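# Seat the cable runway's far end on the bracket

## Task

Set the far end of the cable runway down on the bracket so it sits well onto it and lies between the two lugs. Then open the grippers and pull the arms away. It only counts if the runway stays there by itself, with no robot holding it in place.

## Robot and tools

Setup. Four identical i2rt Big YAM arms, named arm1, arm2, arm3 and arm4. Each has six joints, a two-finger gripper and a wrist camera (arm1_cam_wrist to arm4_cam_wrist). Two fixed room cameras, cam_high and cam_low, view the scene. With joints 1 and 6 at zero and the hand level and pointing forward, the wrist camera rides on top of the hand and looks toward the fingertips. A hand reaches roughly 1.0 m from its joint 1 axis when fully stretched. Loose objects may occasionally get a short external shove.

Frames. Reported poses share one scene frame: origin on the floor, +z up. The hand point is the midpoint between the fingertips. The hand's z axis runs along the fingers and its y axis is the direction the fingers open and close. Hand poses are based on each foot's true pose, which is never printed.

execute_actions. Argument actions is a list holding exactly one action object, or empty to just read state and images. The action object has optional keys arm1, arm2, arm3, arm4; each holds {"joints": {...}} with any of joint1_rad, joint2_rad, joint3_rad, joint4_rad, joint5_rad, joint6_rad (radians) and gripper_m (metres). All values are absolute joint targets, not offsets. Every motion in the action begins at once; they may finish at different times, and no action runs past 15 s. Joints differ in speed, so the hand can sweep a wide path between postures. Optional cameras lists which images to return (any of the six names, or "all"; omitted or null gives all; [] gives none). The pictures line gives the order of the images. An unknown key, unknown camera or out-of-range value rejects the whole call and nothing moves. A joint or arm left out of an action may still be driving toward its previous target.

Joint ranges, signs and done tolerances:
- joint1_rad -2.879 to 2.879 (±0.045): yaws the arm about its foot, positive counter-clockwise seen from above; 0 extends the arm the way the foot faces.
- joint2_rad 0 to 3.141 (±0.14): shoulder; 0 has the upper arm pointing back and about level, larger values raise it and then carry it forward.
- joint3_rad 0 to 3.019 (±0.09): elbow; 0 folds the forearm onto the upper arm, larger opens it.
- joint4_rad -1.692 to 1.57 (±0.055): hand pitch, positive tips the fingers up.
- joint5_rad -1.57 to 1.57 (±0.03): hand side swing, positive toward the arm's right.
- joint6_rad -2.094 to 2.094 (±0.035): hand roll, positive is clockwise viewed from behind the hand.
- gripper_m 0 to 0.093 (±0.003): fingertip gap. Grip force tops out near 50 to 62 N per pad, lower on some grippers.

wait: seconds, 0 to 10. Sends nothing new; the scene keeps running and the same state and images come back as from an empty action.

zoom_image: camera (one of the six names) and region [x0, y0, x1, y1] in pixels of that camera's most recent full image, top-left is (0, 0), at most 504 by 504. Gives a closer, sharper look.

finished_scene: scene, an integer 1 or 2. Ends the current scene for good once the last command has been held; the result reports success and may carry the next scene's task. Only call it when the runway rests on the bracket unaided and the arms are clear. Replying with no tool call also ends everything.

Reading results. joint_positions gives current joint values. joint_status tells how each commanded motion ended: off_target (stopped away from the target and maybe still pushing), contact_stop or time_out (the joint keeps the spot where it stopped; after time_out it may keep a target within 0.375, 0.375, 0.113, 0.225, 0.075, 0.3 rad of its position for joints 1 to 6 and go on pushing, moving there if the path clears), not_followed (a safety check blocked that arm's joint targets; the gripper part still runs, and the blocked targets may be retried with later actions). A line "joint command not followed", often with a cause: line, marks that blocking; it never shows on an empty call. on_its_own lists joints this call did not command; its "held at" value is the target being held, not the position. To stop a joint pushing, command it to its reported position. Very small target changes may produce no motion. A joint bearing a load sags over time.

What to avoid. Knocking anything out of the work area or onto the floor fails the task. Arms pressing hard against each other fails and ends the run; a hard collision may too. No line reports arm-to-arm contact, and the self/inter-arm check can react late and ignores fingers, gripper housings and wrist cameras, so keep clear margins. Objects touching arms are fine. A Big YAM does not stop on contact and can push forcefully; sustained pushing or holding loads heats motors. MOTOR HOT appears from 85 °C; at 100 °C an OVER-TEMPERATURE FAULT drops that arm and its gripper until cooled, and affected keys read limit_stop_at_motor_heat (resend the target). Drops, slips, slams and hard pushes lower the result. If a call reports a stop, the remaining execute_actions, wait and finished_scene calls in that reply are skipped. Arms do not wait for one another. Between calls the robots keep holding the last command.

Each tool is called after "Request:" in YAML: its name, and indented under it one key for each argument.

## Session

Request:
execute_actions:
  actions: []

Scene clock: 0.00 s.
Motor temperatures (°C, as the motors report them): arm1=[33 31 31 33 32 33] | arm2=[31 31 31 34 34 33] | arm3=[32 33 33 32 31 33] | arm4=[34 33 32 33 34 34]
arm1.joint_positions: joint1_rad=-0.167 joint2_rad=+0.630 joint3_rad=+1.403 joint4_rad=-1.246 joint5_rad=-0.018 joint6_rad=+0.187 gripper_m=+0.094
arm1.joint_status: not commanded
arm1.hand: x=-0.9141 y=-0.2448 z=+1.3636 quat_wxyz=(-0.387, +0.428, -0.739, -0.347) (m; scene frame)
arm2.joint_positions: joint1_rad=+0.034 joint2_rad=+0.634 joint3_rad=+1.432 joint4_rad=-1.313 joint5_rad=+0.037 joint6_rad=+0.306 gripper_m=+0.094
arm2.joint_status: not commanded
arm2.hand: x=-0.3126 y=+0.2916 z=+1.3303 quat_wxyz=(-0.397, -0.706, -0.490, +0.321) (m; scene frame)
arm3.joint_positions: joint1_rad=-0.217 joint2_rad=+0.568 joint3_rad=+1.374 joint4_rad=-1.504 joint5_rad=-0.155 joint6_rad=-0.163 gripper_m=+0.095
arm3.joint_status: not commanded
arm3.hand: x=+0.6078 y=-0.3464 z=+1.3043 quat_wxyz=(-0.276, +0.698, -0.576, -0.324) (m; scene frame)
arm4.joint_positions: joint1_rad=+0.006 joint2_rad=+0.575 joint3_rad=+1.407 joint4_rad=-1.144 joint5_rad=+0.149 joint6_rad=-0.048 gripper_m=+0.095
arm4.joint_status: not commanded
arm4.hand: x=+1.2182 y=+0.2651 z=+1.4080 quat_wxyz=(-0.384, -0.559, -0.585, +0.445) (m; scene frame)
pictures: arm1_cam_wrist, arm2_cam_wrist, arm3_cam_wrist, arm4_cam_wrist, cam_high, cam_low
Images, in order (width x height): arm1_cam_wrist 504x504, arm2_cam_wrist 504x504, arm3_cam_wrist 504x504, arm4_cam_wrist 504x504, cam_high 896x504, cam_low 896x504.

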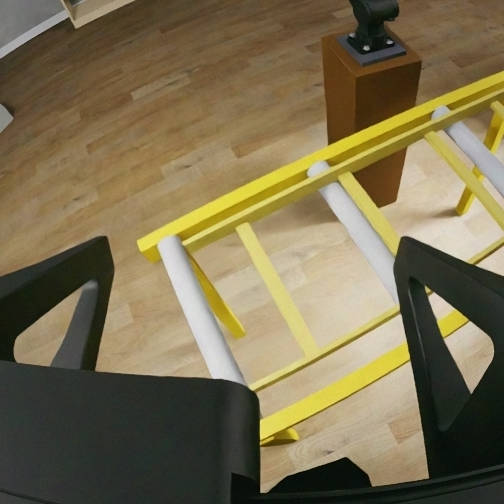

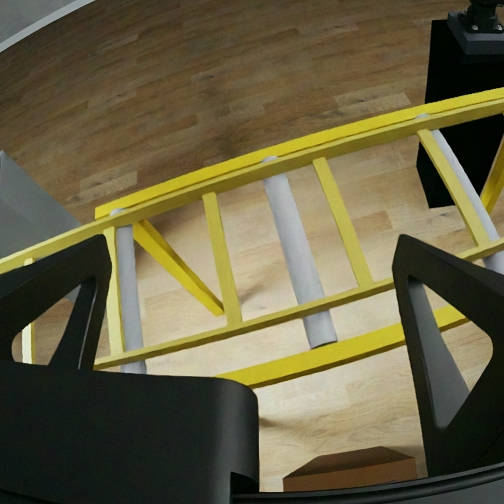

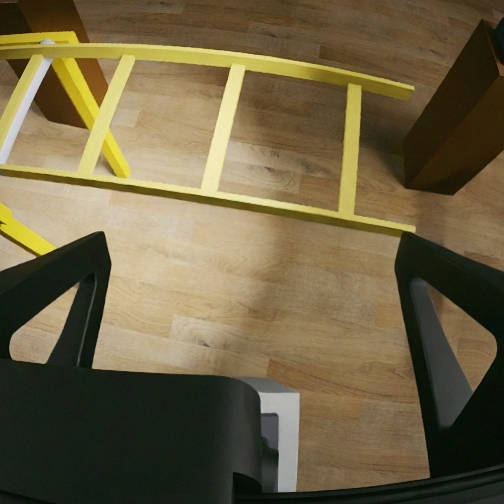

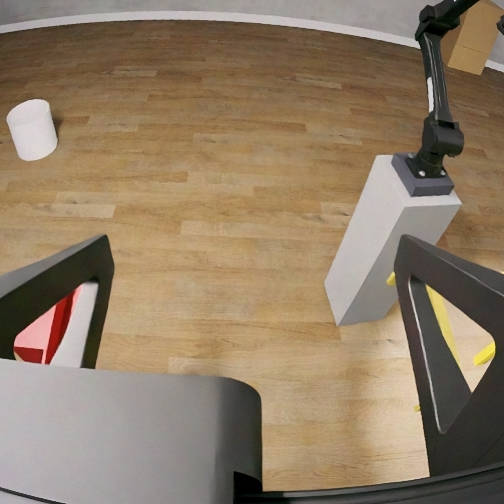

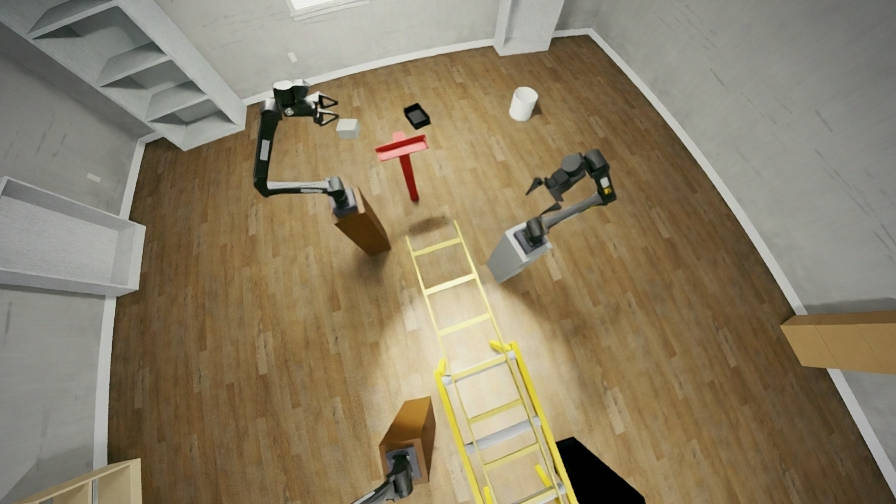

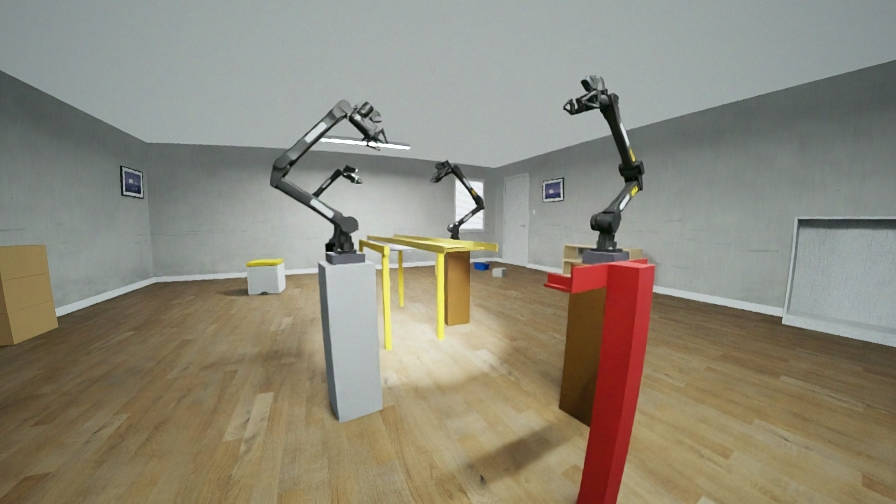

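Request:
zoom_image:
  camera: "cam_high"
  region: [300, 80, 620, 400]

Request:
zoom_image:
  camera: "cam_low"
  region: [300, 180, 700, 400]

Region (300, 80, 620, 400) of cam_high's 896x504 image, scaled by 1.575, with more detail than that image has.

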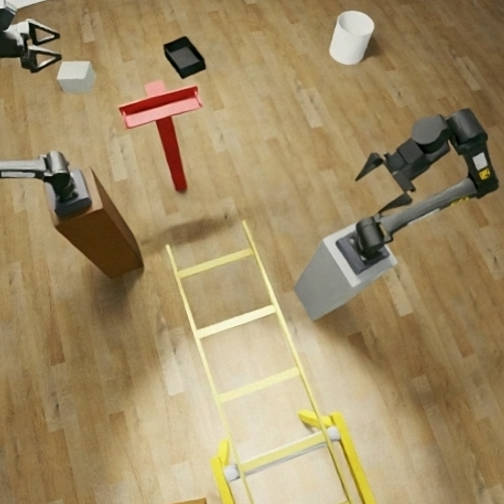

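Region (300, 180, 700, 400) of cam_low's 896x504 image, scaled by 1.260, with more detail than that image has; it fills the top 277 rows of this view, and the rest is white.

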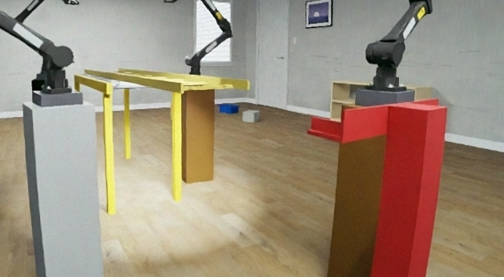

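Request:
execute_actions:
  actions:
    - {"arm1": {"joints": {"joint1_rad": 0, "joint2_rad": 1.57, "joint3_rad": 1.57, "joint4_rad": 0, "joint5_rad": 0, "joint6_rad": 0}}, "arm2": {"joints": {"joint1_rad": 0, "joint2_rad": 1.57, "joint3_rad": 1.57, "joint4_rad": 0, "joint5_rad": 0, "joint6_rad": 0}}, "arm3": {"joints": {"joint1_rad": 0, "joint2_rad": 1.57, "joint3_rad": 1.57, "joint4_rad": 0, "joint5_rad": 0, "joint6_rad": 0}}, "arm4": {"joints": {"joint1_rad": 0, "joint2_rad": 1.57, "joint3_rad": 1.57, "joint4_rad": 0, "joint5_rad": 0, "joint6_rad": 0}}}
  cameras: []

Scene clock: 61.23 s.
Motor temperatures (°C, as the motors report them): arm1=[33 31 40 33 32 33] | arm2=[31 31 39 34 34 33] | arm3=[32 33 40 32 31 33] | arm4=[34 33 41 34 34 34]
arm1.joint_positions: joint1_rad=-0.004 joint2_rad=+1.576 joint3_rad=+1.560 joint4_rad=-0.016 joint5_rad=-0.001 joint6_rad=+0.017 gripper_m=+0.094
arm1.joint_status: all done
arm1.hand: x=-0.8680 y=+0.2286 z=+1.2942 quat_wxyz=(-0.527, +0.455, -0.557, -0.453) (m; scene frame)
arm2.joint_positions: joint1_rad=+0.008 joint2_rad=+1.596 joint3_rad=+1.545 joint4_rad=-0.023 joint5_rad=+0.004 joint6_rad=+0.010 gripper_m=+0.094
arm2.joint_status: all done
arm2.hand: x=-0.3409 y=-0.1975 z=+1.2453 quat_wxyz=(-0.472, -0.532, -0.497, +0.498) (m; scene frame)
arm3.joint_positions: joint1_rad=-0.007 joint2_rad=+1.563 joint3_rad=+1.552 joint4_rad=-0.017 joint5_rad=-0.002 joint6_rad=-0.010 gripper_m=+0.095
arm3.joint_status: all done
arm3.hand: x=+0.5042 y=+0.1666 z=+1.2914 quat_wxyz=(-0.446, +0.549, -0.462, -0.535) (m; scene frame)
arm4.joint_positions: joint1_rad=+0.006 joint2_rad=+1.591 joint3_rad=+1.541 joint4_rad=-0.030 joint5_rad=+0.002 joint6_rad=-0.016 gripper_m=+0.095
arm4.joint_status: all done
arm4.hand: x=+1.2949 y=-0.2224 z=+1.2741 quat_wxyz=(-0.499, -0.489, -0.550, +0.457) (m; scene frame)
pictures: none
No camera images: the call's "cameras" was empty. Leave "cameras" out to get every camera's image.

Request:
execute_actions:
  actions:
    - {"arm1": {"joints": {"joint4_rad": -1.57}}, "arm2": {"joints": {"joint4_rad": -1.57}}, "arm3": {"joints": {"joint4_rad": -1.57}}, "arm4": {"joints": {"joint4_rad": -1.57}}}

Scene clock: 65.63 s.
Motor temperatures (°C, as the motors report them): arm1=[33 32 41 33 32 33] | arm2=[31 32 40 34 34 33] | arm3=[32 34 41 32 31 33] | arm4=[34 34 42 34 34 34]
arm1.joint_positions: joint1_rad=-0.004 joint2_rad=+1.576 joint3_rad=+1.560 joint4_rad=-1.560 joint5_rad=-0.001 joint6_rad=+0.017 gripper_m=+0.094
arm1.joint_status: all done
arm1.hand: x=-0.9139 y=-0.0149 z=+1.0570 quat_wxyz=(+0.006, +0.635, -0.772, -0.001) (m; scene frame)
arm2.joint_positions: joint1_rad=+0.008 joint2_rad=+1.596 joint3_rad=+1.545 joint4_rad=-1.558 joint5_rad=+0.004 joint6_rad=+0.010 gripper_m=+0.094
arm2.joint_status: all done
arm2.hand: x=-0.3271 y=+0.0535 z=+1.0142 quat_wxyz=(+0.010, -0.730, -0.683, -0.007) (m; scene frame)
arm3.joint_positions: joint1_rad=-0.007 joint2_rad=+1.563 joint3_rad=+1.552 joint4_rad=-1.559 joint5_rad=-0.002 joint6_rad=-0.010 gripper_m=+0.095
arm3.joint_status: all done
arm3.hand: x=+0.5431 y=-0.0768 z=+1.0532 quat_wxyz=(+0.007, +0.768, -0.640, -0.004) (m; scene frame)
arm4.joint_positions: joint1_rad=+0.006 joint2_rad=+1.590 joint3_rad=+1.541 joint4_rad=-1.553 joint5_rad=+0.002 joint6_rad=-0.016 gripper_m=+0.095
arm4.joint_status: all done
arm4.hand: x=+1.2684 y=+0.0305 z=+1.0495 quat_wxyz=(+0.014, -0.663, -0.748, -0.012) (m; scene frame)
pictures: arm1_cam_wrist, arm2_cam_wrist, arm3_cam_wrist, arm4_cam_wrist, cam_high, cam_low
Images, in order (width x height): arm1_cam_wrist 504x504, arm2_cam_wrist 504x504, arm3_cam_wrist 504x504, arm4_cam_wrist 504x504, cam_high 896x504, cam_low 896x504.

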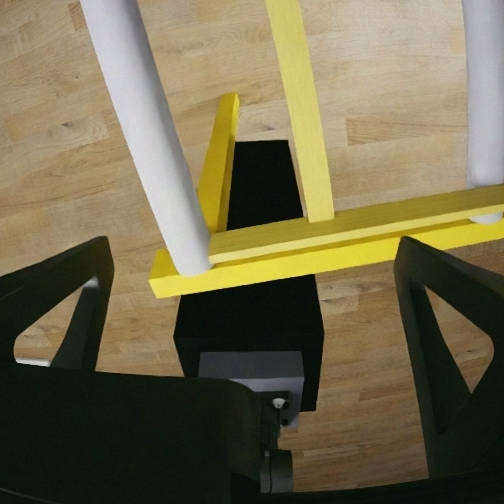

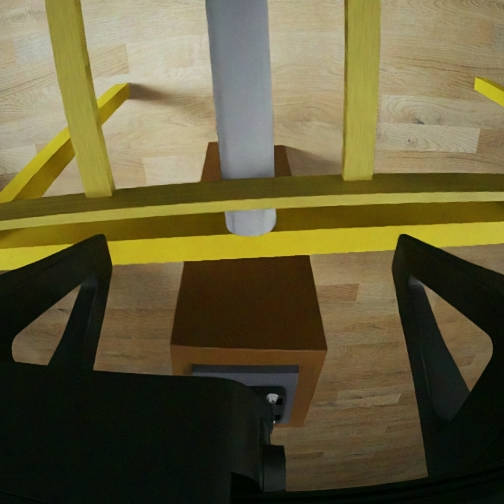

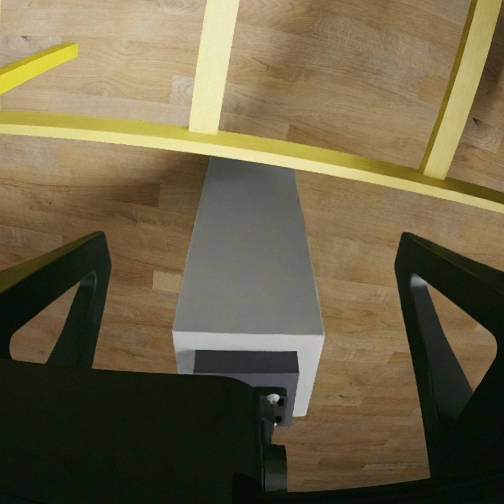

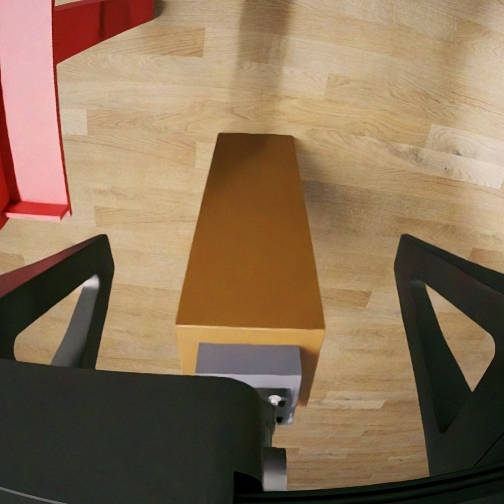

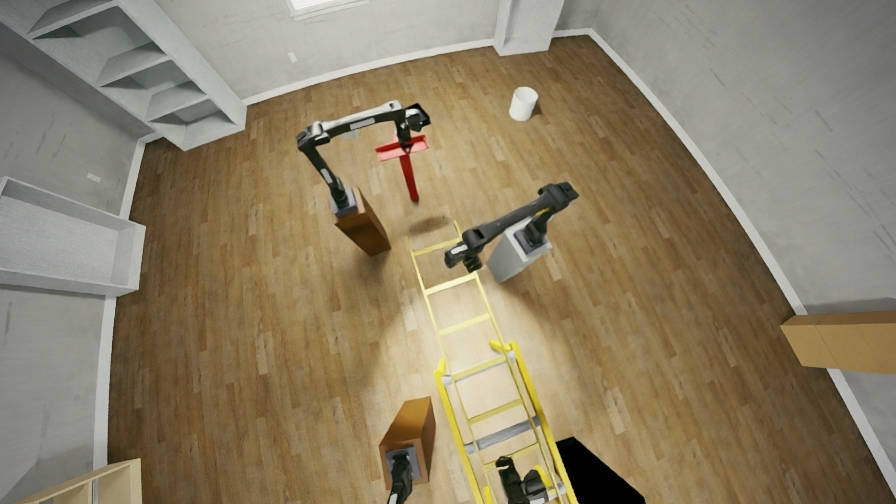

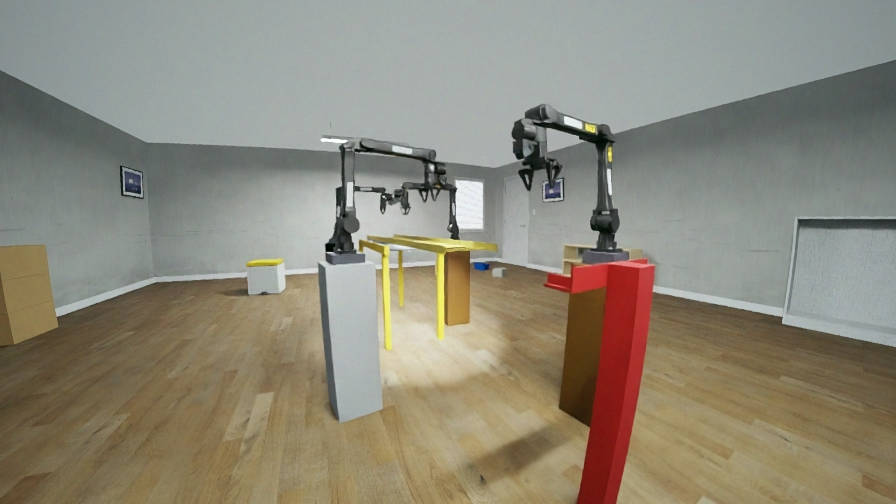

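Request:
execute_actions:
  actions:
    - {"arm3": {"joints": {"joint2_rad": 1.815, "joint3_rad": 1.622, "joint4_rad": -1.377}}, "arm4": {"joints": {"joint2_rad": 1.815, "joint3_rad": 1.622, "joint4_rad": -1.377}}}
  cameras: ["arm3_cam_wrist", "arm4_cam_wrist", "cam_low"]

Scene clock: 119.57 s.
Motor temperatures (°C, as the motors report them): arm1=[33 36 42 33 32 33] | arm2=[31 35 42 34 34 33] | arm3=[32 36 44 32 31 33] | arm4=[34 39 45 33 34 34]
arm1.joint_positions: joint1_rad=-0.004 joint2_rad=+1.576 joint3_rad=+1.560 joint4_rad=-1.560 joint5_rad=-0.001 joint6_rad=+0.017 gripper_m=+0.094
arm1.joint_status: not commanded
arm1.hand: x=-0.9139 y=-0.0149 z=+1.0570 quat_wxyz=(+0.006, +0.635, -0.772, -0.001) (m; scene frame)
arm2.joint_positions: joint1_rad=+0.008 joint2_rad=+1.596 joint3_rad=+1.545 joint4_rad=-1.558 joint5_rad=+0.004 joint6_rad=+0.010 gripper_m=+0.094
arm2.joint_status: not commanded
arm2.hand: x=-0.3271 y=+0.0535 z=+1.0142 quat_wxyz=(+0.010, -0.730, -0.683, -0.007) (m; scene frame)
arm3.joint_positions: joint1_rad=-0.007 joint2_rad=+1.818 joint3_rad=+1.595 joint4_rad=-1.387 joint5_rad=-0.002 joint6_rad=-0.010 gripper_m=+0.095
arm3.joint_status: all done
arm3.hand: x=+0.5290 y=-0.0040 z=+0.9444 quat_wxyz=(+0.020, +0.768, -0.640, +0.010) (m; scene frame)
arm4.joint_positions: joint1_rad=+0.006 joint2_rad=+1.840 joint3_rad=+1.588 joint4_rad=-1.393 joint5_rad=+0.002 joint6_rad=-0.016 gripper_m=+0.095
arm4.joint_status: all done
arm4.hand: x=+1.2757 y=-0.0375 z=+0.9433 quat_wxyz=(+0.029, -0.663, -0.748, -0.026) (m; scene frame)
pictures: arm3_cam_wrist, arm4_cam_wrist, cam_low
Images, in order (width x height): arm3_cam_wrist 504x504, arm4_cam_wrist 504x504, cam_low 896x504.

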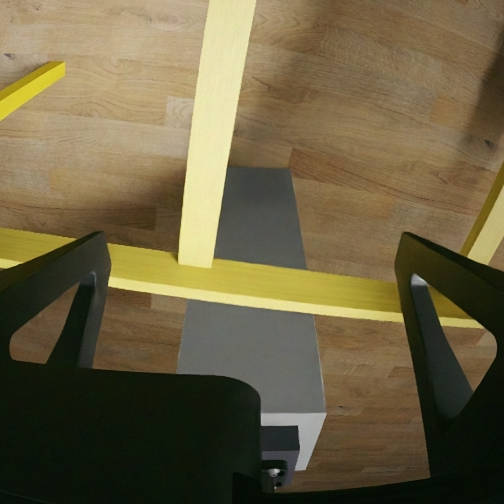

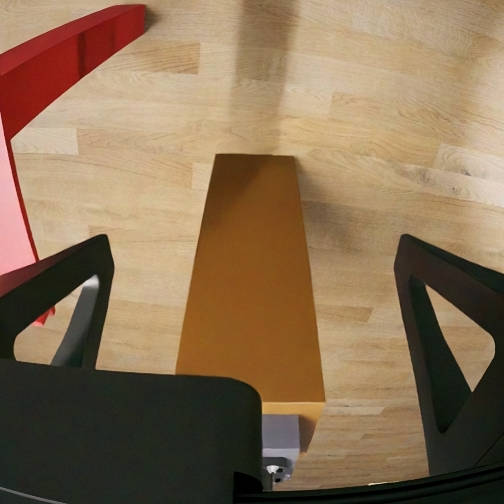

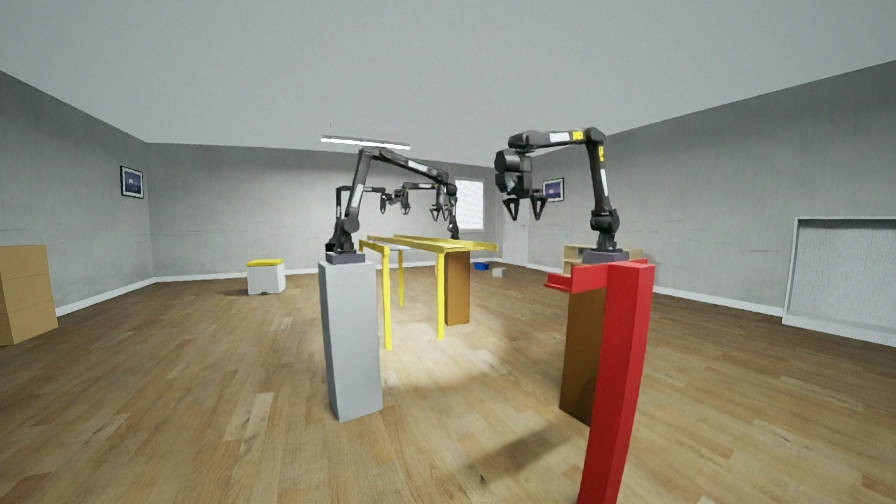

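Request:
execute_actions:
  actions:
    - {"arm3": {"joints": {"joint1_rad": 0.03, "joint2_rad": 1.844, "joint3_rad": 1.565, "joint4_rad": -1.27, "joint6_rad": 0.19}}}
  cameras: ["arm3_cam_wrist", "cam_low"]

Scene clock: 150.00 s.
Motor temperatures (°C, as the motors report them): arm1=[33 37 43 33 32 33] | arm2=[31 35 44 34 34 33] | arm3=[32 39 46 32 31 33] | arm4=[34 42 46 33 34 34]
arm1.joint_positions: joint1_rad=-0.004 joint2_rad=+1.576 joint3_rad=+1.560 joint4_rad=-1.560 joint5_rad=-0.001 joint6_rad=+0.017 gripper_m=+0.094
arm1.joint_status: not commanded
arm1.hand: x=-0.9139 y=-0.0149 z=+1.0570 quat_wxyz=(+0.006, +0.635, -0.772, -0.001) (m; scene frame)
arm2.joint_positions: joint1_rad=+0.008 joint2_rad=+1.596 joint3_rad=+1.545 joint4_rad=-1.558 joint5_rad=+0.004 joint6_rad=+0.010 gripper_m=+0.094
arm2.joint_status: not commanded
arm2.hand: x=-0.3271 y=+0.0535 z=+1.0142 quat_wxyz=(+0.010, -0.730, -0.683, -0.007) (m; scene frame)
arm3.joint_positions: joint1_rad=+0.028 joint2_rad=+1.833 joint3_rad=+1.570 joint4_rad=-1.283 joint5_rad=-0.002 joint6_rad=+0.180 gripper_m=+0.095
arm3.joint_status: all done
arm3.hand: x=+0.5064 y=+0.0090 z=+0.9273 quat_wxyz=(+0.000, +0.717, -0.697, -0.014) (m; scene frame)
arm4.joint_positions: joint1_rad=+0.006 joint2_rad=+1.840 joint3_rad=+1.588 joint4_rad=-1.393 joint5_rad=+0.002 joint6_rad=-0.016 gripper_m=+0.095
arm4.joint_status: not commanded
arm4.hand: x=+1.2757 y=-0.0375 z=+0.9433 quat_wxyz=(+0.029, -0.663, -0.748, -0.026) (m; scene frame)
pictures: arm3_cam_wrist, cam_low
Images, in order (width x height): arm3_cam_wrist 504x504, cam_low 896x504.

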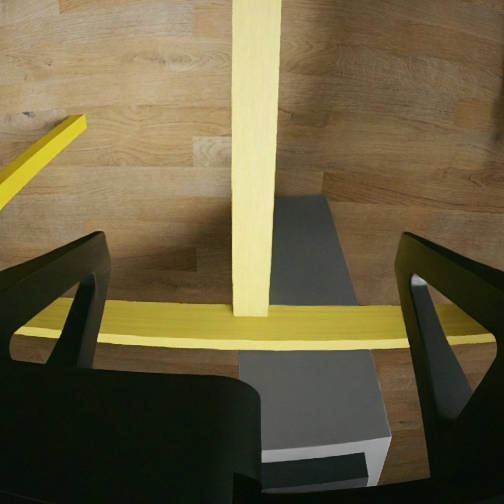

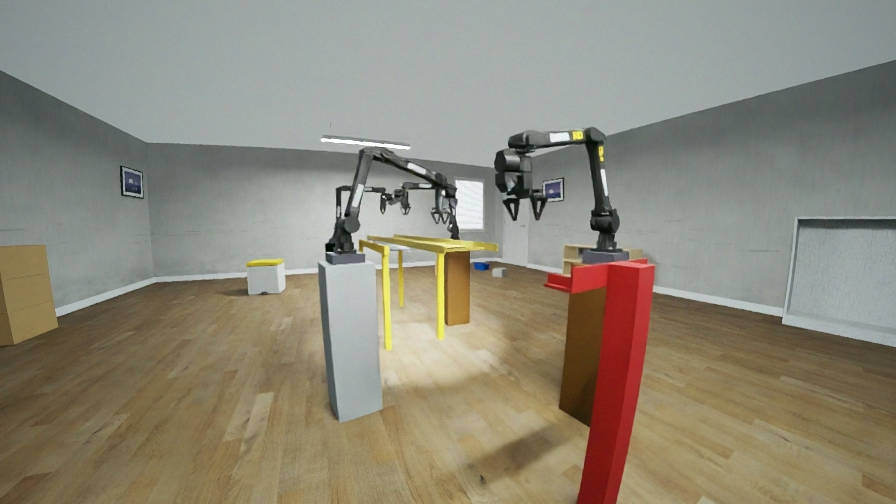

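Request:
execute_actions:
  actions:
    - {"arm3": {"joints": {"joint2_rad": 1.866, "joint3_rad": 1.462, "joint4_rad": -1.166}}}
  cameras: ["arm3_cam_wrist", "cam_low"]

Scene clock: 156.13 s.
Motor temperatures (°C, as the motors report them): arm1=[33 37 44 33 32 33] | arm2=[31 35 44 34 34 33] | arm3=[32 39 45 32 31 33] | arm4=[34 42 47 33 34 34]
arm1.joint_positions: joint1_rad=-0.004 joint2_rad=+1.576 joint3_rad=+1.560 joint4_rad=-1.560 joint5_rad=-0.001 joint6_rad=+0.017 gripper_m=+0.094
arm1.joint_status: not commanded
arm1.hand: x=-0.9139 y=-0.0149 z=+1.0570 quat_wxyz=(+0.006, +0.635, -0.772, -0.001) (m; scene frame)
arm2.joint_positions: joint1_rad=+0.008 joint2_rad=+1.596 joint3_rad=+1.545 joint4_rad=-1.558 joint5_rad=+0.004 joint6_rad=+0.010 gripper_m=+0.094
arm2.joint_status: not commanded
arm2.hand: x=-0.3271 y=+0.0535 z=+1.0142 quat_wxyz=(+0.010, -0.730, -0.683, -0.007) (m; scene frame)
arm3.joint_positions: joint1_rad=+0.028 joint2_rad=+1.865 joint3_rad=+1.462 joint4_rad=-1.178 joint5_rad=-0.002 joint6_rad=+0.180 gripper_m=+0.095
arm3.joint_status: all done
arm3.hand: x=+0.5088 y=-0.0060 z=+0.8710 quat_wxyz=(+0.010, +0.717, -0.697, +0.001) (m; scene frame)
arm4.joint_positions: joint1_rad=+0.006 joint2_rad=+1.840 joint3_rad=+1.588 joint4_rad=-1.393 joint5_rad=+0.002 joint6_rad=-0.016 gripper_m=+0.095
arm4.joint_status: not commanded
arm4.hand: x=+1.2757 y=-0.0375 z=+0.9433 quat_wxyz=(+0.029, -0.663, -0.748, -0.026) (m; scene frame)
pictures: arm3_cam_wrist, cam_low
Images, in order (width x height): arm3_cam_wrist 504x504, cam_low 896x504.

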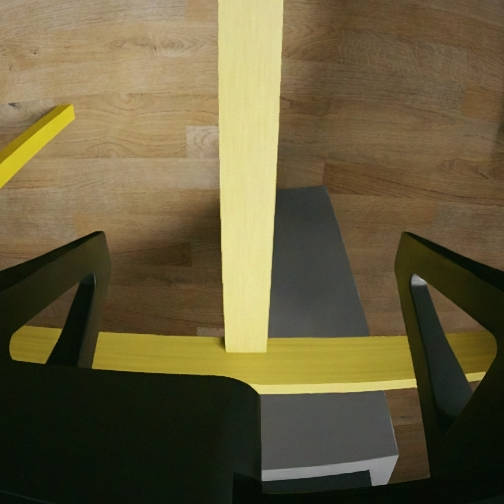

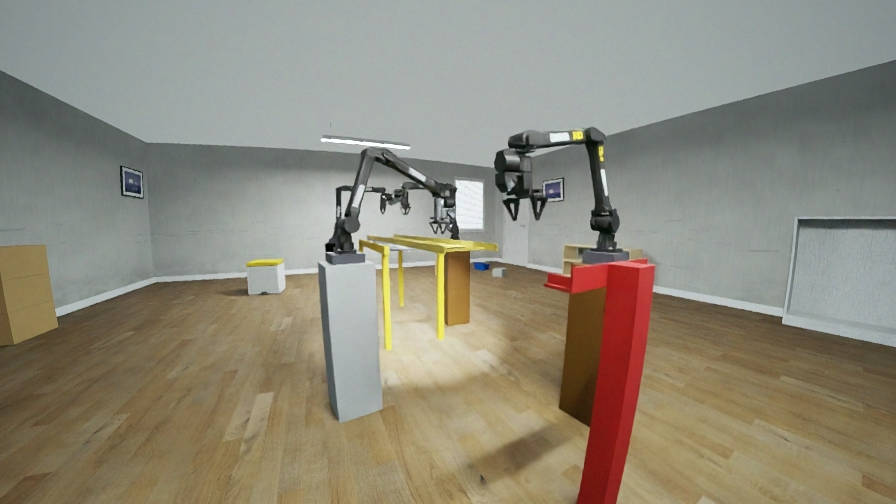

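Request:
execute_actions:
  actions:
    - {"arm3": {"joints": {"joint2_rad": 1.997, "joint3_rad": 1.424, "joint4_rad": -0.99}}}
  cameras: ["arm3_cam_wrist", "cam_low"]

Scene clock: 169.20 s.
Motor temperatures (°C, as the motors report them): arm1=[33 38 44 33 32 33] | arm2=[31 36 44 34 34 33] | arm3=[32 39 44 32 31 33] | arm4=[34 43 47 33 34 34]
arm1.joint_positions: joint1_rad=-0.004 joint2_rad=+1.576 joint3_rad=+1.560 joint4_rad=-1.560 joint5_rad=-0.001 joint6_rad=+0.017 gripper_m=+0.094
arm1.joint_status: not commanded
arm1.hand: x=-0.9139 y=-0.0149 z=+1.0570 quat_wxyz=(+0.006, +0.635, -0.772, -0.001) (m; scene frame)
arm2.joint_positions: joint1_rad=+0.008 joint2_rad=+1.596 joint3_rad=+1.545 joint4_rad=-1.558 joint5_rad=+0.004 joint6_rad=+0.010 gripper_m=+0.094
arm2.joint_status: not commanded
arm2.hand: x=-0.3271 y=+0.0535 z=+1.0142 quat_wxyz=(+0.010, -0.730, -0.683, -0.007) (m; scene frame)
arm3.joint_positions: joint1_rad=+0.028 joint2_rad=+2.008 joint3_rad=+1.419 joint4_rad=-1.002 joint5_rad=-0.002 joint6_rad=+0.180 gripper_m=+0.095
arm3.joint_status: all done
arm3.hand: x=+0.5053 y=+0.0044 z=+0.7806 quat_wxyz=(+0.013, +0.717, -0.697, +0.005) (m; scene frame)
arm4.joint_positions: joint1_rad=+0.006 joint2_rad=+1.840 joint3_rad=+1.588 joint4_rad=-1.393 joint5_rad=+0.002 joint6_rad=-0.016 gripper_m=+0.095
arm4.joint_status: not commanded
arm4.hand: x=+1.2757 y=-0.0375 z=+0.9433 quat_wxyz=(+0.029, -0.663, -0.748, -0.026) (m; scene frame)
pictures: arm3_cam_wrist, cam_low
Images, in order (width x height): arm3_cam_wrist 504x504, cam_low 896x504.

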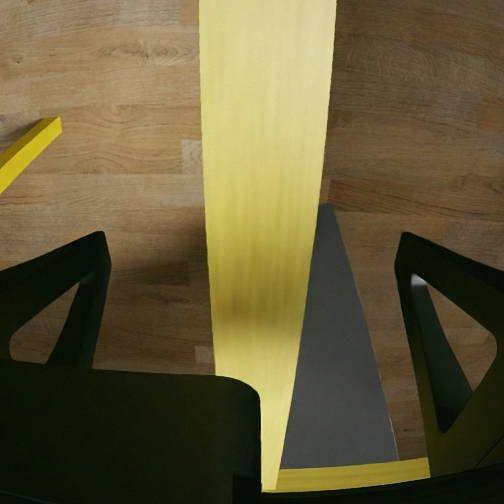

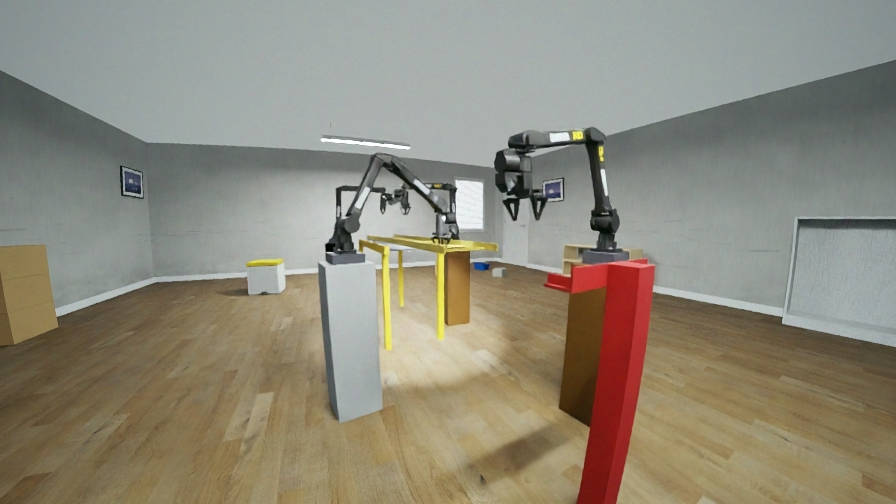

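Request:
execute_actions:
  actions:
    - {"arm3": {"joints": {"gripper_m": 0.0}}}
  cameras: ["arm3_cam_wrist"]

Scene clock: 172.70 s.
Motor temperatures (°C, as the motors report them): arm1=[33 38 44 33 32 33] | arm2=[31 36 44 34 34 33] | arm3=[32 40 43 32 31 33] | arm4=[34 43 47 33 34 34]
arm1.joint_positions: joint1_rad=-0.004 joint2_rad=+1.576 joint3_rad=+1.560 joint4_rad=-1.560 joint5_rad=-0.001 joint6_rad=+0.017 gripper_m=+0.094
arm1.joint_status: not commanded
arm1.hand: x=-0.9139 y=-0.0149 z=+1.0570 quat_wxyz=(+0.006, +0.635, -0.772, -0.001) (m; scene frame)
arm2.joint_positions: joint1_rad=+0.008 joint2_rad=+1.596 joint3_rad=+1.545 joint4_rad=-1.558 joint5_rad=+0.004 joint6_rad=+0.010 gripper_m=+0.094
arm2.joint_status: not commanded
arm2.hand: x=-0.3271 y=+0.0535 z=+1.0142 quat_wxyz=(+0.010, -0.730, -0.683, -0.007) (m; scene frame)
arm3.joint_positions: joint1_rad=+0.028 joint2_rad=+2.007 joint3_rad=+1.419 joint4_rad=-1.001 joint5_rad=+0.002 joint6_rad=+0.187 gripper_m=+0.025
arm3.joint_status: gripper_m off_target (ended at +0.025, target +0.000)
arm3.hand: x=+0.5062 y=+0.0048 z=+0.7808 quat_wxyz=(+0.011, +0.714, -0.700, +0.005) (m; scene frame)
arm4.joint_positions: joint1_rad=+0.006 joint2_rad=+1.840 joint3_rad=+1.588 joint4_rad=-1.393 joint5_rad=+0.002 joint6_rad=-0.016 gripper_m=+0.095
arm4.joint_status: not commanded
arm4.hand: x=+1.2757 y=-0.0375 z=+0.9433 quat_wxyz=(+0.029, -0.663, -0.748, -0.026) (m; scene frame)
pictures: arm3_cam_wrist
Images, in order (width x height): arm3_cam_wrist 504x504.

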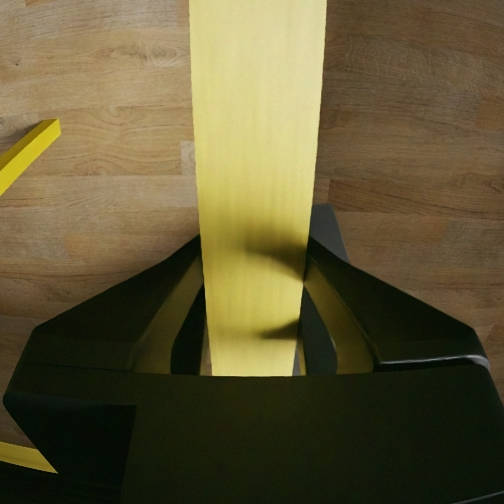

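Request:
execute_actions:
  actions:
    - {"arm3": {"joints": {"joint1_rad": -0.19, "joint2_rad": 1.972, "joint3_rad": 1.371, "joint4_rad": -0.965, "joint6_rad": -0.03}}}
  cameras: ["cam_high"]

Scene clock: 193.97 s.
Motor temperatures (°C, as the motors report them): arm1=[33 38 45 33 32 33] | arm2=[31 36 45 34 34 33] | arm3=[32 41 43 32 31 33] | arm4=[34 44 48 33 34 34]
arm1.joint_positions: joint1_rad=-0.004 joint2_rad=+1.576 joint3_rad=+1.560 joint4_rad=-1.560 joint5_rad=-0.001 joint6_rad=+0.017 gripper_m=+0.094
arm1.joint_status: not commanded
arm1.hand: x=-0.9139 y=-0.0149 z=+1.0570 quat_wxyz=(+0.006, +0.635, -0.772, -0.001) (m; scene frame)
arm2.joint_positions: joint1_rad=+0.008 joint2_rad=+1.596 joint3_rad=+1.545 joint4_rad=-1.558 joint5_rad=+0.004 joint6_rad=+0.010 gripper_m=+0.094
arm2.joint_status: not commanded
arm2.hand: x=-0.3271 y=+0.0535 z=+1.0142 quat_wxyz=(+0.010, -0.730, -0.683, -0.007) (m; scene frame)
arm3.joint_positions: joint1_rad=-0.184 joint2_rad=+1.981 joint3_rad=+1.366 joint4_rad=-0.960 joint5_rad=+0.002 joint6_rad=-0.018 gripper_m=+0.025
arm3.joint_status: all done
arm3.hand: x=+0.6232 y=+0.0061 z=+0.7768 quat_wxyz=(+0.007, +0.712, -0.703, -0.001) (m; scene frame)
arm4.joint_positions: joint1_rad=+0.006 joint2_rad=+1.840 joint3_rad=+1.588 joint4_rad=-1.393 joint5_rad=+0.002 joint6_rad=-0.016 gripper_m=+0.095
arm4.joint_status: not commanded
arm4.hand: x=+1.2757 y=-0.0375 z=+0.9433 quat_wxyz=(+0.029, -0.663, -0.748, -0.026) (m; scene frame)
pictures: cam_high
Images, in order (width x height): cam_high 896x504.

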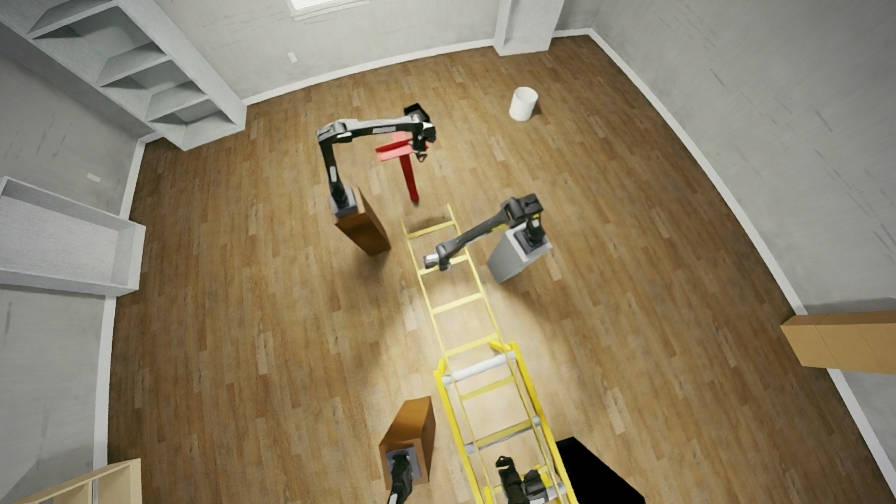

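Request:
execute_actions:
  actions:
    - {"arm3": {"joints": {"joint1_rad": -0.439, "joint2_rad": 2.011, "joint3_rad": 1.44, "joint4_rad": -0.995, "joint6_rad": -0.29}}}
  cameras: []

Scene clock: 202.30 s.
Motor temperatures (°C, as the motors report them): arm1=[33 38 45 33 32 33] | arm2=[31 36 46 34 34 33] | arm3=[32 42 43 32 31 33] | arm4=[34 44 48 33 34 34]
arm1.joint_positions: joint1_rad=-0.004 joint2_rad=+1.576 joint3_rad=+1.560 joint4_rad=-1.560 joint5_rad=-0.001 joint6_rad=+0.017 gripper_m=+0.094
arm1.joint_status: not commanded
arm1.hand: x=-0.9139 y=-0.0149 z=+1.0570 quat_wxyz=(+0.006, +0.635, -0.772, -0.001) (m; scene frame)
arm2.joint_positions: joint1_rad=+0.008 joint2_rad=+1.596 joint3_rad=+1.545 joint4_rad=-1.558 joint5_rad=+0.004 joint6_rad=+0.010 gripper_m=+0.094
arm2.joint_status: not commanded
arm2.hand: x=-0.3271 y=+0.0535 z=+1.0142 quat_wxyz=(+0.010, -0.730, -0.683, -0.007) (m; scene frame)
arm3.joint_positions: joint1_rad=-0.454 joint2_rad=+2.100 joint3_rad=+1.402 joint4_rad=-0.972 joint5_rad=+0.002 joint6_rad=-0.253 gripper_m=+0.025
arm3.joint_status: joint6_rad off_target (ended at -0.253, target -0.290); the others done
arm3.hand: x=+0.7665 y=-0.0211 z=+0.7233 quat_wxyz=(+0.049, +0.699, -0.713, +0.023) (m; scene frame)
arm4.joint_positions: joint1_rad=+0.006 joint2_rad=+1.840 joint3_rad=+1.588 joint4_rad=-1.393 joint5_rad=+0.002 joint6_rad=-0.016 gripper_m=+0.095
arm4.joint_status: not commanded
arm4.hand: x=+1.2757 y=-0.0375 z=+0.9433 quat_wxyz=(+0.029, -0.663, -0.748, -0.026) (m; scene frame)
pictures: none
No camera images: the call's "cameras" was empty. Leave "cameras" out to get every camera's image.

Request:
execute_actions:
  actions:
    - {"arm3": {"joints": {"joint2_rad": 1.92, "joint3_rad": 1.47}}}
  cameras: ["cam_low", "cam_high"]

Scene clock: 205.93 s.
Motor temperatures (°C, as the motors report them): arm1=[33 38 45 33 32 33] | arm2=[31 36 46 34 34 33] | arm3=[32 43 44 32 31 33] | arm4=[34 44 48 33 34 34]
arm1.joint_positions: joint1_rad=-0.004 joint2_rad=+1.576 joint3_rad=+1.560 joint4_rad=-1.560 joint5_rad=-0.001 joint6_rad=+0.017 gripper_m=+0.094
arm1.joint_status: not commanded
arm1.hand: x=-0.9139 y=-0.0149 z=+1.0570 quat_wxyz=(+0.006, +0.635, -0.772, -0.001) (m; scene frame)
arm2.joint_positions: joint1_rad=+0.008 joint2_rad=+1.596 joint3_rad=+1.545 joint4_rad=-1.558 joint5_rad=+0.004 joint6_rad=+0.010 gripper_m=+0.094
arm2.joint_status: not commanded
arm2.hand: x=-0.3271 y=+0.0535 z=+1.0142 quat_wxyz=(+0.010, -0.730, -0.683, -0.007) (m; scene frame)
arm3.joint_positions: joint1_rad=-0.454 joint2_rad=+2.008 joint3_rad=+1.402 joint4_rad=-0.996 joint5_rad=+0.015 joint6_rad=-0.265 gripper_m=+0.025
arm3.joint_status: all done
arm3.hand: x=+0.7720 y=-0.0115 z=+0.7719 quat_wxyz=(+0.016, +0.704, -0.710, +0.011) (m; scene frame)
arm4.joint_positions: joint1_rad=+0.006 joint2_rad=+1.840 joint3_rad=+1.588 joint4_rad=-1.393 joint5_rad=+0.002 joint6_rad=-0.016 gripper_m=+0.095
arm4.joint_status: not commanded
arm4.hand: x=+1.2757 y=-0.0375 z=+0.9433 quat_wxyz=(+0.029, -0.663, -0.748, -0.026) (m; scene frame)
pictures: cam_high, cam_low
Images, in order (width x height): cam_high 896x504, cam_low 896x504.

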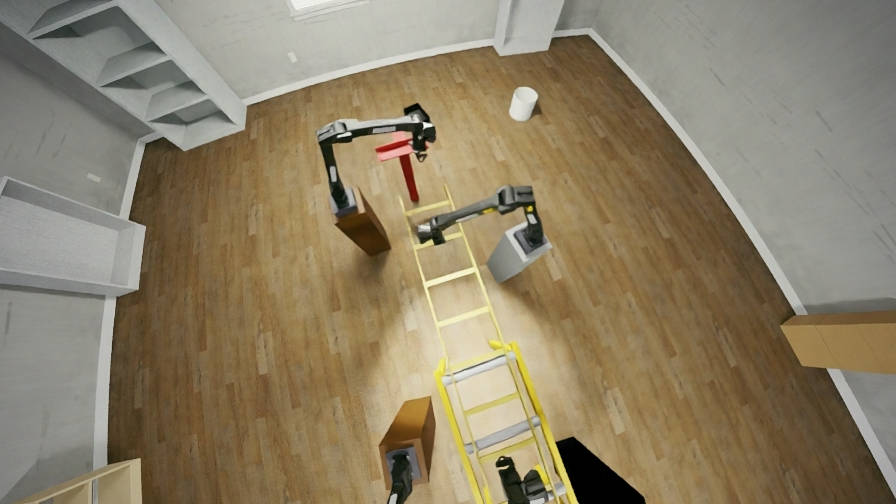

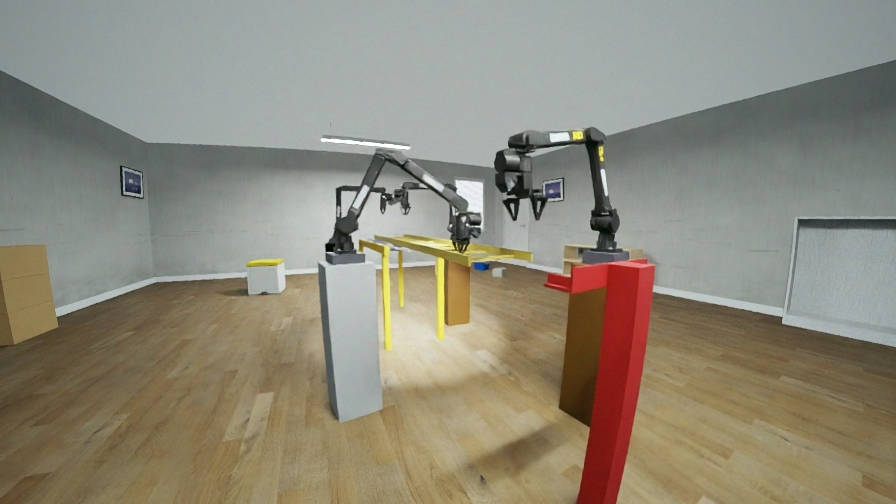

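Request:
execute_actions:
  actions:
    - {"arm4": {"joints": {"joint1_rad": -0.377, "joint2_rad": 1.767, "joint3_rad": 1.39, "joint4_rad": -1.185, "joint6_rad": -0.279}}}
  cameras: ["arm4_cam_wrist", "cam_high"]

Scene clock: 237.73 s.
Motor temperatures (°C, as the motors report them): arm1=[33 39 46 33 32 33] | arm2=[31 37 47 34 34 33] | arm3=[32 47 51 32 32 34] | arm4=[34 45 49 33 34 34]
arm1.joint_positions: joint1_rad=-0.004 joint2_rad=+1.576 joint3_rad=+1.560 joint4_rad=-1.560 joint5_rad=-0.001 joint6_rad=+0.017 gripper_m=+0.094
arm1.joint_status: not commanded
arm1.hand: x=-0.9139 y=-0.0149 z=+1.0570 quat_wxyz=(+0.006, +0.635, -0.772, -0.001) (m; scene frame)
arm2.joint_positions: joint1_rad=+0.008 joint2_rad=+1.596 joint3_rad=+1.545 joint4_rad=-1.558 joint5_rad=+0.004 joint6_rad=+0.010 gripper_m=+0.094
arm2.joint_status: not commanded
arm2.hand: x=-0.3271 y=+0.0535 z=+1.0142 quat_wxyz=(+0.010, -0.730, -0.683, -0.007) (m; scene frame)
arm3.joint_positions: joint1_rad=-0.454 joint2_rad=+2.008 joint3_rad=+1.402 joint4_rad=-0.996 joint5_rad=+0.015 joint6_rad=-0.265 gripper_m=+0.025
arm3.joint_status: not commanded
arm3.hand: x=+0.7720 y=-0.0115 z=+0.7719 quat_wxyz=(+0.016, +0.704, -0.710, +0.011) (m; scene frame)
arm4.joint_positions: joint1_rad=-0.373 joint2_rad=+1.775 joint3_rad=+1.385 joint4_rad=-1.204 joint5_rad=+0.001 joint6_rad=-0.263 gripper_m=+0.095
arm4.joint_status: all done
arm4.hand: x=+1.0805 y=+0.0062 z=+0.9026 quat_wxyz=(+0.008, -0.711, -0.703, -0.012) (m; scene frame)
pictures: arm4_cam_wrist, cam_high
Images, in order (width x height): arm4_cam_wrist 504x504, cam_high 896x504.

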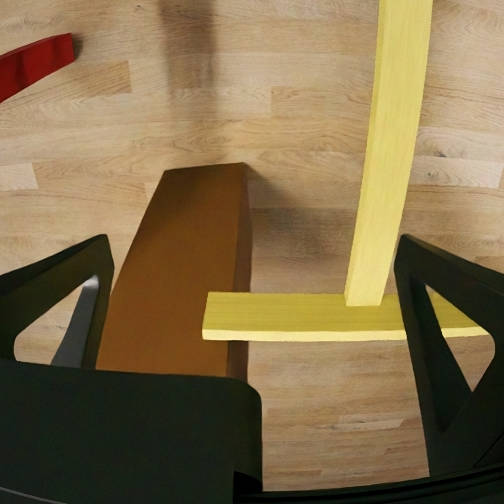

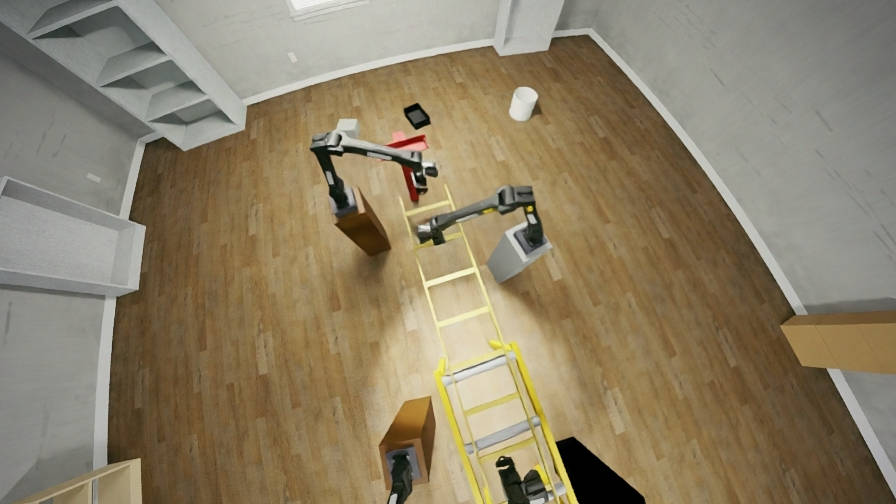

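Request:
execute_actions:
  actions:
    - {"arm4": {"joints": {"joint1_rad": -0.497, "joint2_rad": 1.842, "joint3_rad": 1.485, "joint4_rad": -1.19, "joint6_rad": -0.415}}}
  cameras: ["arm4_cam_wrist"]

Scene clock: 249.10 s.
Motor temperatures (°C, as the motors report them): arm1=[33 39 46 33 32 33] | arm2=[31 37 47 34 34 33] | arm3=[32 48 52 32 32 34] | arm4=[34 45 48 33 34 34]
arm1.joint_positions: joint1_rad=-0.004 joint2_rad=+1.576 joint3_rad=+1.560 joint4_rad=-1.560 joint5_rad=-0.001 joint6_rad=+0.017 gripper_m=+0.094
arm1.joint_status: not commanded
arm1.hand: x=-0.9139 y=-0.0149 z=+1.0570 quat_wxyz=(+0.006, +0.635, -0.772, -0.001) (m; scene frame)
arm2.joint_positions: joint1_rad=+0.008 joint2_rad=+1.596 joint3_rad=+1.545 joint4_rad=-1.558 joint5_rad=+0.004 joint6_rad=+0.010 gripper_m=+0.094
arm2.joint_status: not commanded
arm2.hand: x=-0.3271 y=+0.0535 z=+1.0142 quat_wxyz=(+0.010, -0.730, -0.683, -0.007) (m; scene frame)
arm3.joint_positions: joint1_rad=-0.454 joint2_rad=+2.008 joint3_rad=+1.402 joint4_rad=-0.996 joint5_rad=+0.015 joint6_rad=-0.265 gripper_m=+0.025
arm3.joint_status: not commanded
arm3.hand: x=+0.7720 y=-0.0115 z=+0.7719 quat_wxyz=(+0.016, +0.704, -0.710, +0.011) (m; scene frame)
arm4.joint_positions: joint1_rad=-0.499 joint2_rad=+1.832 joint3_rad=+1.429 joint4_rad=-1.204 joint5_rad=+0.001 joint6_rad=-0.399 gripper_m=+0.095
arm4.joint_status: all done
arm4.hand: x=+1.0140 y=+0.0139 z=+0.8896 quat_wxyz=(+0.009, -0.707, -0.707, -0.018) (m; scene frame)
pictures: arm4_cam_wrist
Images, in order (width x height): arm4_cam_wrist 504x504.

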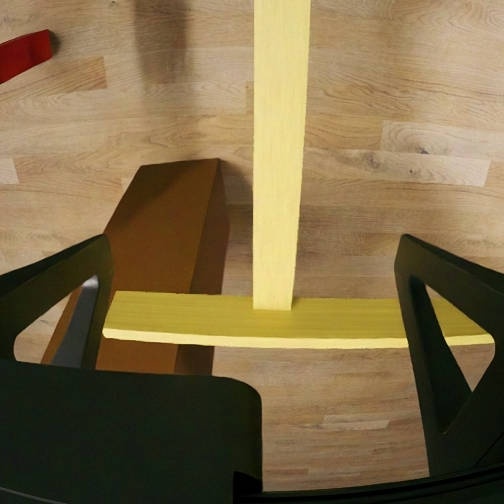

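Request:
execute_actions:
  actions:
    - {"arm4": {"joints": {"joint1_rad": -0.51, "joint2_rad": 2.038, "joint3_rad": 1.387, "joint4_rad": -0.905, "joint6_rad": -0.428}}}
  cameras: ["arm4_cam_wrist"]

Scene clock: 256.37 s.
Motor temperatures (°C, as the motors report them): arm1=[33 40 46 33 32 33] | arm2=[31 37 47 34 34 33] | arm3=[32 49 53 32 32 34] | arm4=[34 45 49 33 34 34]
arm1.joint_positions: joint1_rad=-0.004 joint2_rad=+1.576 joint3_rad=+1.560 joint4_rad=-1.560 joint5_rad=-0.001 joint6_rad=+0.017 gripper_m=+0.094
arm1.joint_status: not commanded
arm1.hand: x=-0.9139 y=-0.0149 z=+1.0570 quat_wxyz=(+0.006, +0.635, -0.772, -0.001) (m; scene frame)
arm2.joint_positions: joint1_rad=+0.008 joint2_rad=+1.596 joint3_rad=+1.545 joint4_rad=-1.558 joint5_rad=+0.004 joint6_rad=+0.010 gripper_m=+0.094
arm2.joint_status: not commanded
arm2.hand: x=-0.3271 y=+0.0535 z=+1.0142 quat_wxyz=(+0.010, -0.730, -0.683, -0.007) (m; scene frame)
arm3.joint_positions: joint1_rad=-0.454 joint2_rad=+2.008 joint3_rad=+1.402 joint4_rad=-0.996 joint5_rad=+0.015 joint6_rad=-0.265 gripper_m=+0.025
arm3.joint_status: not commanded
arm3.hand: x=+0.7720 y=-0.0115 z=+0.7719 quat_wxyz=(+0.016, +0.704, -0.710, +0.011) (m; scene frame)
arm4.joint_positions: joint1_rad=-0.503 joint2_rad=+2.062 joint3_rad=+1.371 joint4_rad=-0.924 joint5_rad=+0.001 joint6_rad=-0.412 gripper_m=+0.095
arm4.joint_status: all done
arm4.hand: x=+1.0057 y=+0.0001 z=+0.7496 quat_wxyz=(+0.010, -0.704, -0.710, -0.022) (m; scene frame)
pictures: arm4_cam_wrist
Images, in order (width x height): arm4_cam_wrist 504x504.

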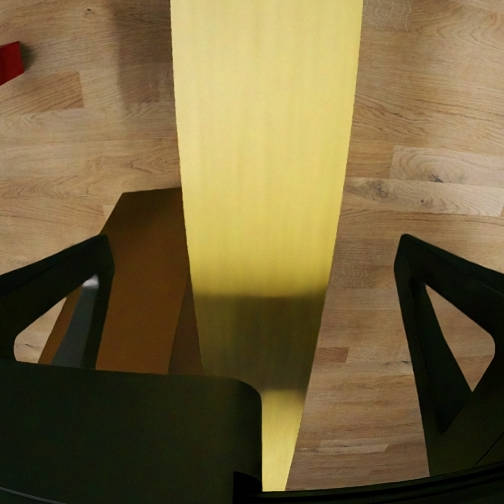

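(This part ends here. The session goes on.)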